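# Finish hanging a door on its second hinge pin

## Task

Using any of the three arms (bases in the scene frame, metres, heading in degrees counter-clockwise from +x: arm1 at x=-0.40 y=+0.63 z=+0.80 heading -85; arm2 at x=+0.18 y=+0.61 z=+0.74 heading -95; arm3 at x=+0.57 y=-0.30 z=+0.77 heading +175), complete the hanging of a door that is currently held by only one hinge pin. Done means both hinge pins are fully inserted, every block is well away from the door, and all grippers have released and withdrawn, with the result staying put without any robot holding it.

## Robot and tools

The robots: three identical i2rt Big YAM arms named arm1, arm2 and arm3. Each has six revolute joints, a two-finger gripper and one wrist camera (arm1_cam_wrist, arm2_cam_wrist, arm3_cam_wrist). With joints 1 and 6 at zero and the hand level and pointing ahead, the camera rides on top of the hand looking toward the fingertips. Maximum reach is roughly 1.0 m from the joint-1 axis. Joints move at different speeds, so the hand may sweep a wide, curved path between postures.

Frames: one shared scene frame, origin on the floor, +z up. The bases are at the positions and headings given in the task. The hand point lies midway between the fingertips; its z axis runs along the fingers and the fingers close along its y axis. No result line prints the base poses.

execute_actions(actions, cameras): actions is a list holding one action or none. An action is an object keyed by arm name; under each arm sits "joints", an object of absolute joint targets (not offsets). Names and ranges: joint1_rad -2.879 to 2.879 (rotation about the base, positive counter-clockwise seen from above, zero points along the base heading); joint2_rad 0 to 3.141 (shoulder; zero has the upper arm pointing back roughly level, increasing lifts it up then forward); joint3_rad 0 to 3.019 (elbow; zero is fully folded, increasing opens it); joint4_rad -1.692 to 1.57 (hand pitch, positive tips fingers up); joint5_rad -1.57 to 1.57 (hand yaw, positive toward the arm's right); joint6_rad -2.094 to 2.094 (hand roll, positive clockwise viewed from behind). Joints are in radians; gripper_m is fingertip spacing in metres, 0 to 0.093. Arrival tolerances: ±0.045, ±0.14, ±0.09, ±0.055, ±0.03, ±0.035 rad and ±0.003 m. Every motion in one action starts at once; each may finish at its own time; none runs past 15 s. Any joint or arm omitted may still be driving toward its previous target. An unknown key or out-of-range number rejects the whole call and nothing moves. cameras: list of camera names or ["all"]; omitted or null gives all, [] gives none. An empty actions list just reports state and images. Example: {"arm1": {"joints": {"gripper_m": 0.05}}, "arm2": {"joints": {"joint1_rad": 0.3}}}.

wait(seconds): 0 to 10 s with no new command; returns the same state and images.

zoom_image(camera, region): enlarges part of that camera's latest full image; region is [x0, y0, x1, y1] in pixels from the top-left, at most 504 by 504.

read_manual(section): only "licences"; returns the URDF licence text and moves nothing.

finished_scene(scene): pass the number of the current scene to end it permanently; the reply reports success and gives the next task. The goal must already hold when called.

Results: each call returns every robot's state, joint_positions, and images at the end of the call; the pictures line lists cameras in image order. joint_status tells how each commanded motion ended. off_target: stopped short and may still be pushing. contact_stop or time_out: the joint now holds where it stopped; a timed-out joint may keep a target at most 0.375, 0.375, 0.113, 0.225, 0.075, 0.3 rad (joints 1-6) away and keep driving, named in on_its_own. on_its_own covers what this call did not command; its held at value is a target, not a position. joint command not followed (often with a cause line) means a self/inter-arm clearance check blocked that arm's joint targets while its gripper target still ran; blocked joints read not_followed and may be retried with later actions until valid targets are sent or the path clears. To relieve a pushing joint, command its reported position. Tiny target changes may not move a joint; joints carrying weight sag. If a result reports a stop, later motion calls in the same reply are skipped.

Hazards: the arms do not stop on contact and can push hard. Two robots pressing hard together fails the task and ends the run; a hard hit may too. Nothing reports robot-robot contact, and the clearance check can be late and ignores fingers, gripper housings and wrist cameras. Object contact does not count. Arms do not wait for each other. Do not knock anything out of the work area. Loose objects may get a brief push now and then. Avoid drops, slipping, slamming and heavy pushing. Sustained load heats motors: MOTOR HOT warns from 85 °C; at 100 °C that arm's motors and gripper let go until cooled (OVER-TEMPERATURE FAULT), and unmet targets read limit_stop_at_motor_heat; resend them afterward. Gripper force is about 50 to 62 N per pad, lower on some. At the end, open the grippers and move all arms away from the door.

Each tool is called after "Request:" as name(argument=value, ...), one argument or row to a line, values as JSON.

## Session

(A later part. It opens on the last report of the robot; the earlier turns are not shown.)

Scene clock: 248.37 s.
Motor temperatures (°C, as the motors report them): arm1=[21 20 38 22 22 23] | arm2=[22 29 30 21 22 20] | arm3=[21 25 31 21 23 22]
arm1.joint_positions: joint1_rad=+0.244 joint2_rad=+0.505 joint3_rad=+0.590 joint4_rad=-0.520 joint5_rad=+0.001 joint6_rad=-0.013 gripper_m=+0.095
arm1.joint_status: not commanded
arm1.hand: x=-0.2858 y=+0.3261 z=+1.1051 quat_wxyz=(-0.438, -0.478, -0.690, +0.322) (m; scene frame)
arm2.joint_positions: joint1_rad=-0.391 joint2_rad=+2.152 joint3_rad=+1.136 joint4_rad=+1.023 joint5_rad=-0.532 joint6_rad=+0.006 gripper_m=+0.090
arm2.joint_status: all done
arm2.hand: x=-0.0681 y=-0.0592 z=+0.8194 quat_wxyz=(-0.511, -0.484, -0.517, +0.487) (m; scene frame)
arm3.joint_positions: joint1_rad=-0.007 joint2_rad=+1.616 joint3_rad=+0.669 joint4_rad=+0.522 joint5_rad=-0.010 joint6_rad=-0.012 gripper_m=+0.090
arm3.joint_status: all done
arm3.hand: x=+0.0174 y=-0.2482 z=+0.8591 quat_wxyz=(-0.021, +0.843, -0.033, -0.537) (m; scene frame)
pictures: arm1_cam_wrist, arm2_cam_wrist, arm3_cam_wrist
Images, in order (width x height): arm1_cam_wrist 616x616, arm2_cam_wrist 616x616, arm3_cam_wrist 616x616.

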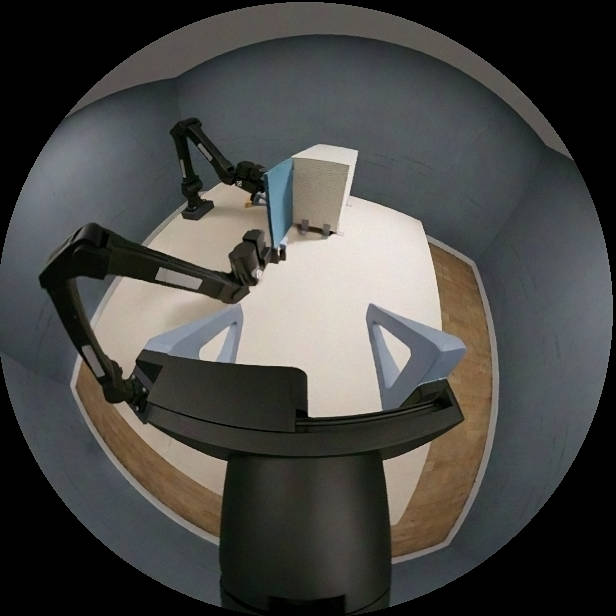

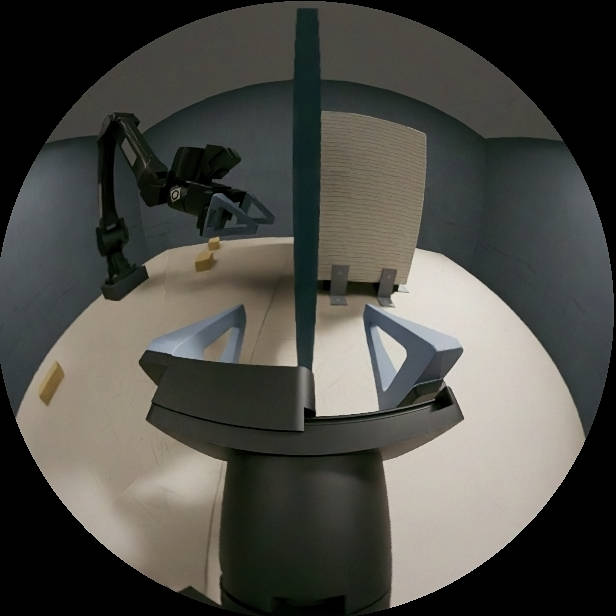

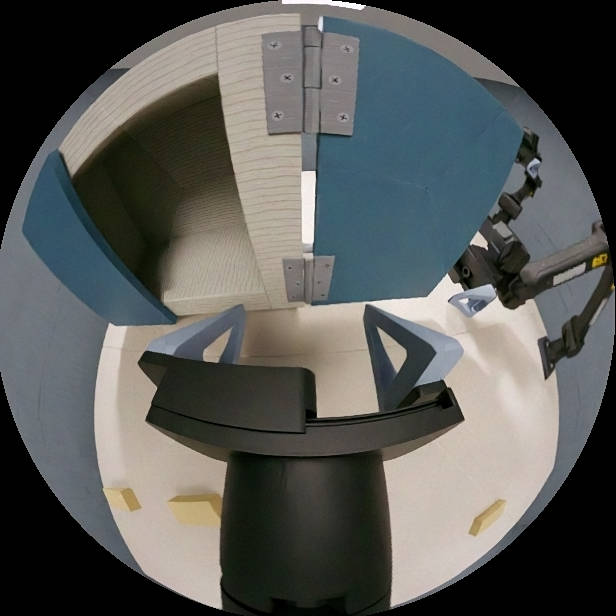

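Request:
zoom_image(
  camera="arm3_cam_wrist",
  region=[293,240,325,275],
)

Request:
execute_actions(
  actions=[
    {"arm3":{"joints":{"joint2_rad":1.75,"joint3_rad":0.52,"joint4_rad":1.35}},"arm2":{"joints":{"joint2_rad":1.95,"joint3_rad":0.78,"joint4_rad":1.2}}},
  ],
  cameras=[],
)

Request:
execute_actions(
  actions=[
    {"arm3":{"joints":{"joint2_rad":2.02}},"arm2":{"joints":{"joint2_rad":1.4,"joint3_rad":0.6}}},
  ],
)

Request:
zoom_image(
  camera="arm3_cam_wrist",
  region=[270,60,350,320],
)

Region (293, 240, 325, 275) of arm3_cam_wrist's 616x616 image, scaled by 14.400, with more detail than that image has; it fills the left 461 columns of this view, and the rest is white.

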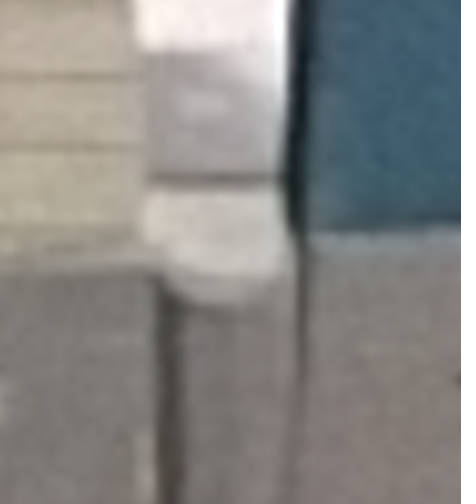

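Scene clock: 255.73 s.
Motor temperatures (°C, as the motors report them): arm1=[21 20 38 22 22 23] | arm2=[22 29 30 21 22 20] | arm3=[21 25 30 21 23 22]
arm1.joint_positions: joint1_rad=+0.244 joint2_rad=+0.505 joint3_rad=+0.590 joint4_rad=-0.520 joint5_rad=+0.001 joint6_rad=-0.013 gripper_m=+0.095
arm1.joint_status: not commanded
arm1.hand: x=-0.2858 y=+0.3261 z=+1.1051 quat_wxyz=(-0.438, -0.478, -0.690, +0.322) (m; scene frame)
arm2.joint_positions: joint1_rad=-0.391 joint2_rad=+1.946 joint3_rad=+0.784 joint4_rad=+1.186 joint5_rad=-0.532 joint6_rad=+0.006 gripper_m=+0.090
arm2.joint_status: all done
arm2.hand: x=-0.0164 y=+0.0404 z=+0.8462 quat_wxyz=(-0.512, -0.478, -0.516, +0.493) (m; scene frame)
arm3.joint_positions: joint1_rad=-0.007 joint2_rad=+1.768 joint3_rad=+0.505 joint4_rad=+1.324 joint5_rad=-0.010 joint6_rad=-0.012 gripper_m=+0.090
arm3.joint_status: all done
arm3.hand: x=+0.0469 y=-0.2506 z=+0.9048 quat_wxyz=(-0.032, +0.689, -0.026, -0.724) (m; scene frame)
pictures: none
No camera images: the call's "cameras" was empty. Leave "cameras" out to get every camera's image.

Scene clock: 257.03 s.
Motor temperatures (°C, as the motors report them): arm1=[21 20 38 22 22 23] | arm2=[22 29 30 21 22 20] | arm3=[21 25 30 21 23 22]
arm1.joint_positions: joint1_rad=+0.244 joint2_rad=+0.505 joint3_rad=+0.590 joint4_rad=-0.520 joint5_rad=+0.001 joint6_rad=-0.013 gripper_m=+0.095
arm1.joint_status: not commanded
arm1.hand: x=-0.2858 y=+0.3261 z=+1.1051 quat_wxyz=(-0.438, -0.478, -0.690, +0.322) (m; scene frame)
arm2.joint_positions: joint1_rad=-0.391 joint2_rad=+1.389 joint3_rad=+0.603 joint4_rad=+1.188 joint5_rad=-0.532 joint6_rad=+0.006 gripper_m=+0.090
arm2.joint_status: all done
arm2.hand: x=+0.0336 y=+0.1299 z=+1.0658 quat_wxyz=(-0.540, -0.340, -0.470, +0.610) (m; scene frame)
arm3.joint_positions: joint1_rad=-0.007 joint2_rad=+2.028 joint3_rad=+0.505 joint4_rad=+1.334 joint5_rad=-0.010 joint6_rad=-0.012 gripper_m=+0.090
arm3.joint_status: all done
arm3.hand: x=+0.0622 y=-0.2529 z=+0.7779 quat_wxyz=(-0.027, +0.774, -0.030, -0.632) (m; scene frame)
pictures: arm1_cam_wrist, arm2_cam_wrist, arm3_cam_wrist
Images, in order (width x height): arm1_cam_wrist 616x616, arm2_cam_wrist 616x616, arm3_cam_wrist 616x616.

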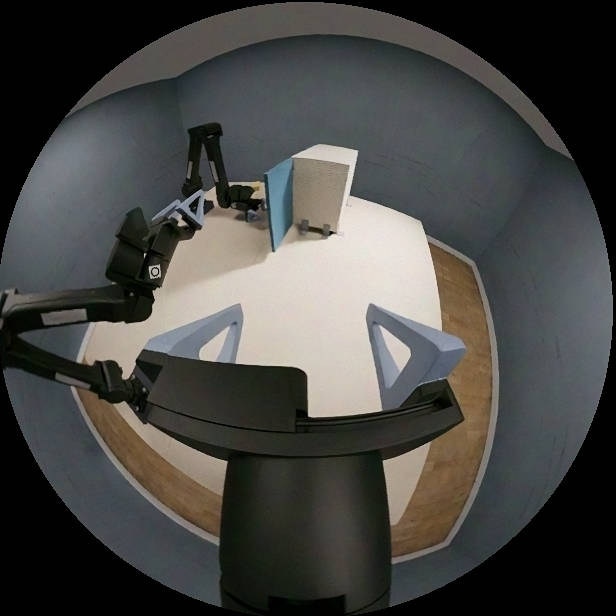

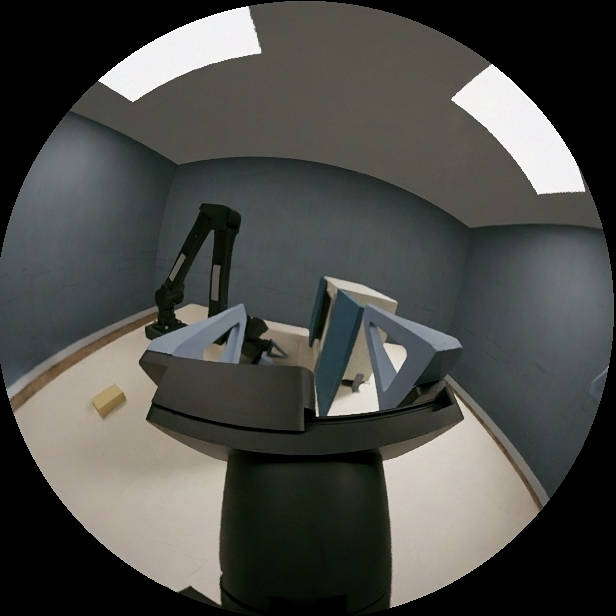

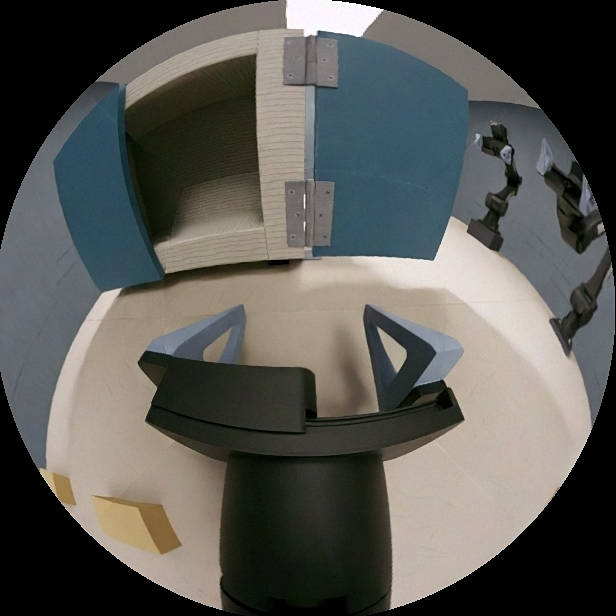

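Region (270, 60, 350, 320) of arm3_cam_wrist's 616x616 image, scaled by 1.938, with more detail than that image has; it fills the left 155 columns of this view, and the rest is white.

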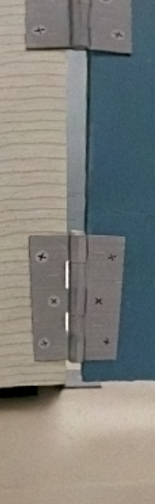

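Request:
zoom_image(
  camera="arm3_cam_wrist",
  region=[295,168,325,198],
)

Request:
execute_actions(
  actions=[
    {"arm3":{"joints":{"joint2_rad":1.2,"joint3_rad":0.45,"joint4_rad":0.9}},"arm2":{"joints":{"joint2_rad":0.9,"joint4_rad":0.6}}},
  ],
)

Request:
zoom_image(
  camera="arm3_cam_wrist",
  region=[240,150,380,400],
)

Region (295, 168, 325, 198) of arm3_cam_wrist's 616x616 image, scaled by 16.800, with more detail than that image has.

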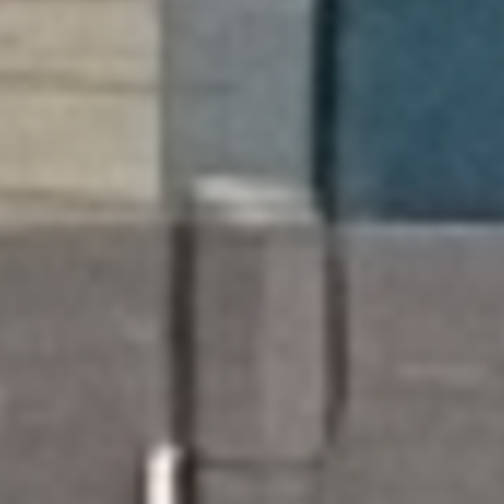

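Scene clock: 261.57 s.
Motor temperatures (°C, as the motors report them): arm1=[21 20 38 22 22 23] | arm2=[22 28 30 21 21 20] | arm3=[21 25 30 21 23 22]
arm1.joint_positions: joint1_rad=+0.244 joint2_rad=+0.505 joint3_rad=+0.590 joint4_rad=-0.520 joint5_rad=+0.001 joint6_rad=-0.013 gripper_m=+0.095
arm1.joint_status: not commanded
arm1.hand: x=-0.2858 y=+0.3261 z=+1.1051 quat_wxyz=(-0.438, -0.478, -0.690, +0.322) (m; scene frame)
arm2.joint_positions: joint1_rad=-0.391 joint2_rad=+0.893 joint3_rad=+0.603 joint4_rad=+0.615 joint5_rad=-0.532 joint6_rad=+0.006 gripper_m=+0.090
arm2.joint_status: all done
arm2.hand: x=+0.0717 y=+0.2007 z=+1.1635 quat_wxyz=(-0.536, -0.370, -0.481, +0.588) (m; scene frame)
arm3.joint_positions: joint1_rad=-0.007 joint2_rad=+1.211 joint3_rad=+0.447 joint4_rad=+0.911 joint5_rad=-0.010 joint6_rad=-0.012 gripper_m=+0.090
arm3.joint_status: all done
arm3.hand: x=+0.0977 y=-0.2544 z=+1.0468 quat_wxyz=(-0.034, +0.657, -0.025, -0.753) (m; scene frame)
pictures: arm1_cam_wrist, arm2_cam_wrist, arm3_cam_wrist
Images, in order (width x height): arm1_cam_wrist 616x616, arm2_cam_wrist 616x616, arm3_cam_wrist 616x616.

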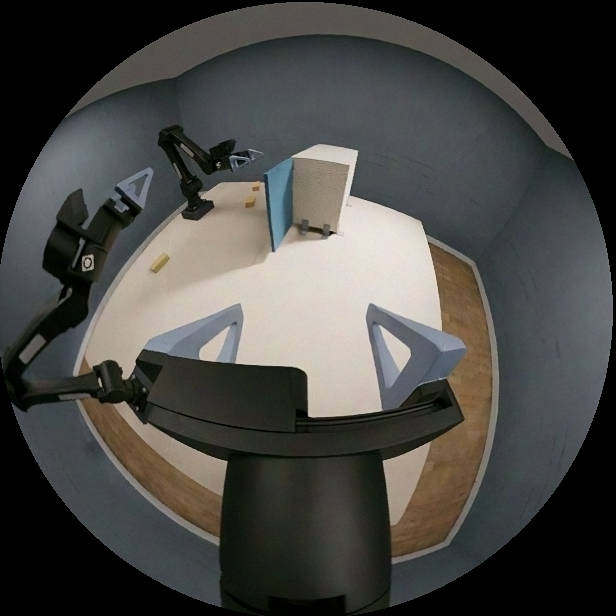

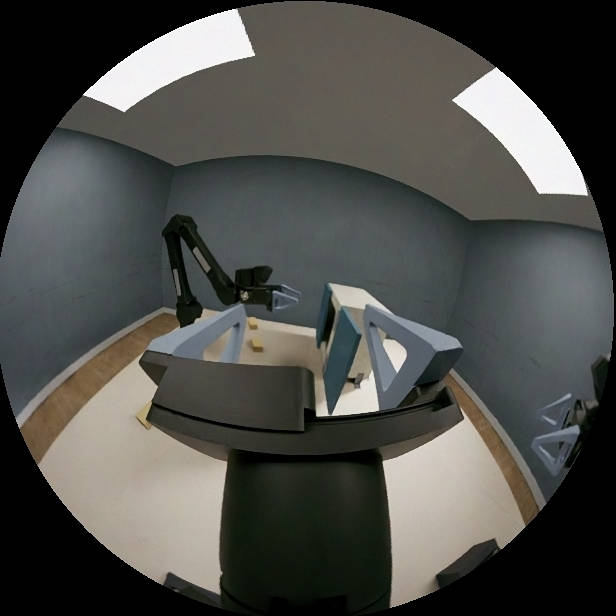

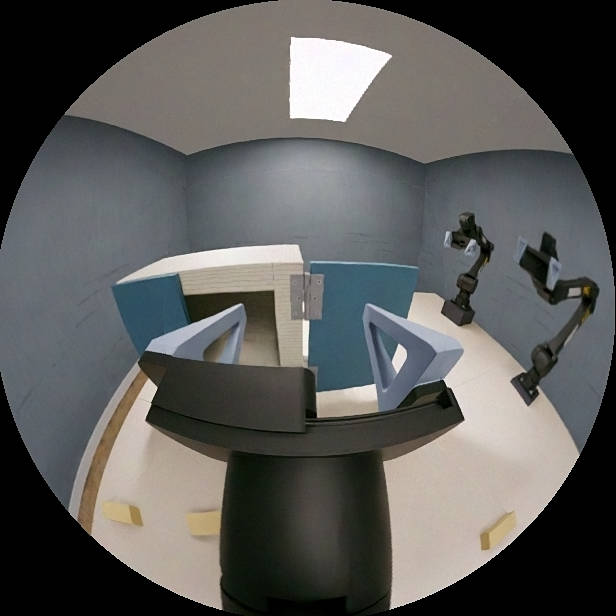

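Region (240, 150, 380, 400) of arm3_cam_wrist's 616x616 image, scaled by 2.016, with more detail than that image has; it fills the left 282 columns of this view, and the rest is white.

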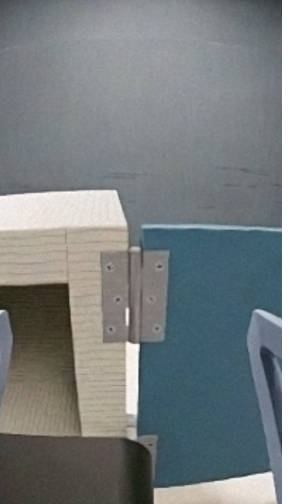

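Both pins are seated. One more small retreat for arm3, then finish.

Request:
execute_actions(
  actions=[
    {"arm3":{"joints":{"joint2_rad":0.8}}},
  ],
  cameras=[],
)

Request:
finished_scene(
  scene=2,
)

Scene clock: 264.53 s.
Motor temperatures (°C, as the motors report them): arm1=[21 20 38 22 22 23] | arm2=[22 28 30 21 21 20] | arm3=[21 25 30 21 23 22]
arm1.joint_positions: joint1_rad=+0.244 joint2_rad=+0.505 joint3_rad=+0.590 joint4_rad=-0.520 joint5_rad=+0.001 joint6_rad=-0.013 gripper_m=+0.095
arm1.joint_status: not commanded
arm1.hand: x=-0.2858 y=+0.3261 z=+1.1051 quat_wxyz=(-0.438, -0.478, -0.690, +0.322) (m; scene frame)
arm2.joint_positions: joint1_rad=-0.391 joint2_rad=+0.893 joint3_rad=+0.603 joint4_rad=+0.615 joint5_rad=-0.532 joint6_rad=+0.006 gripper_m=+0.090
arm2.joint_status: not commanded
arm2.hand: x=+0.0717 y=+0.2007 z=+1.1635 quat_wxyz=(-0.536, -0.370, -0.481, +0.588) (m; scene frame)
arm3.joint_positions: joint1_rad=-0.007 joint2_rad=+0.792 joint3_rad=+0.447 joint4_rad=+0.904 joint5_rad=-0.010 joint6_rad=-0.012 gripper_m=+0.090
arm3.joint_status: all done
arm3.hand: x=+0.1946 y=-0.2622 z=+1.2162 quat_wxyz=(-0.042, +0.489, -0.018, -0.871) (m; scene frame)
pictures: none
No camera images: the call's "cameras" was empty. Leave "cameras" out to get every camera's image.

The scene is finished: the task was done.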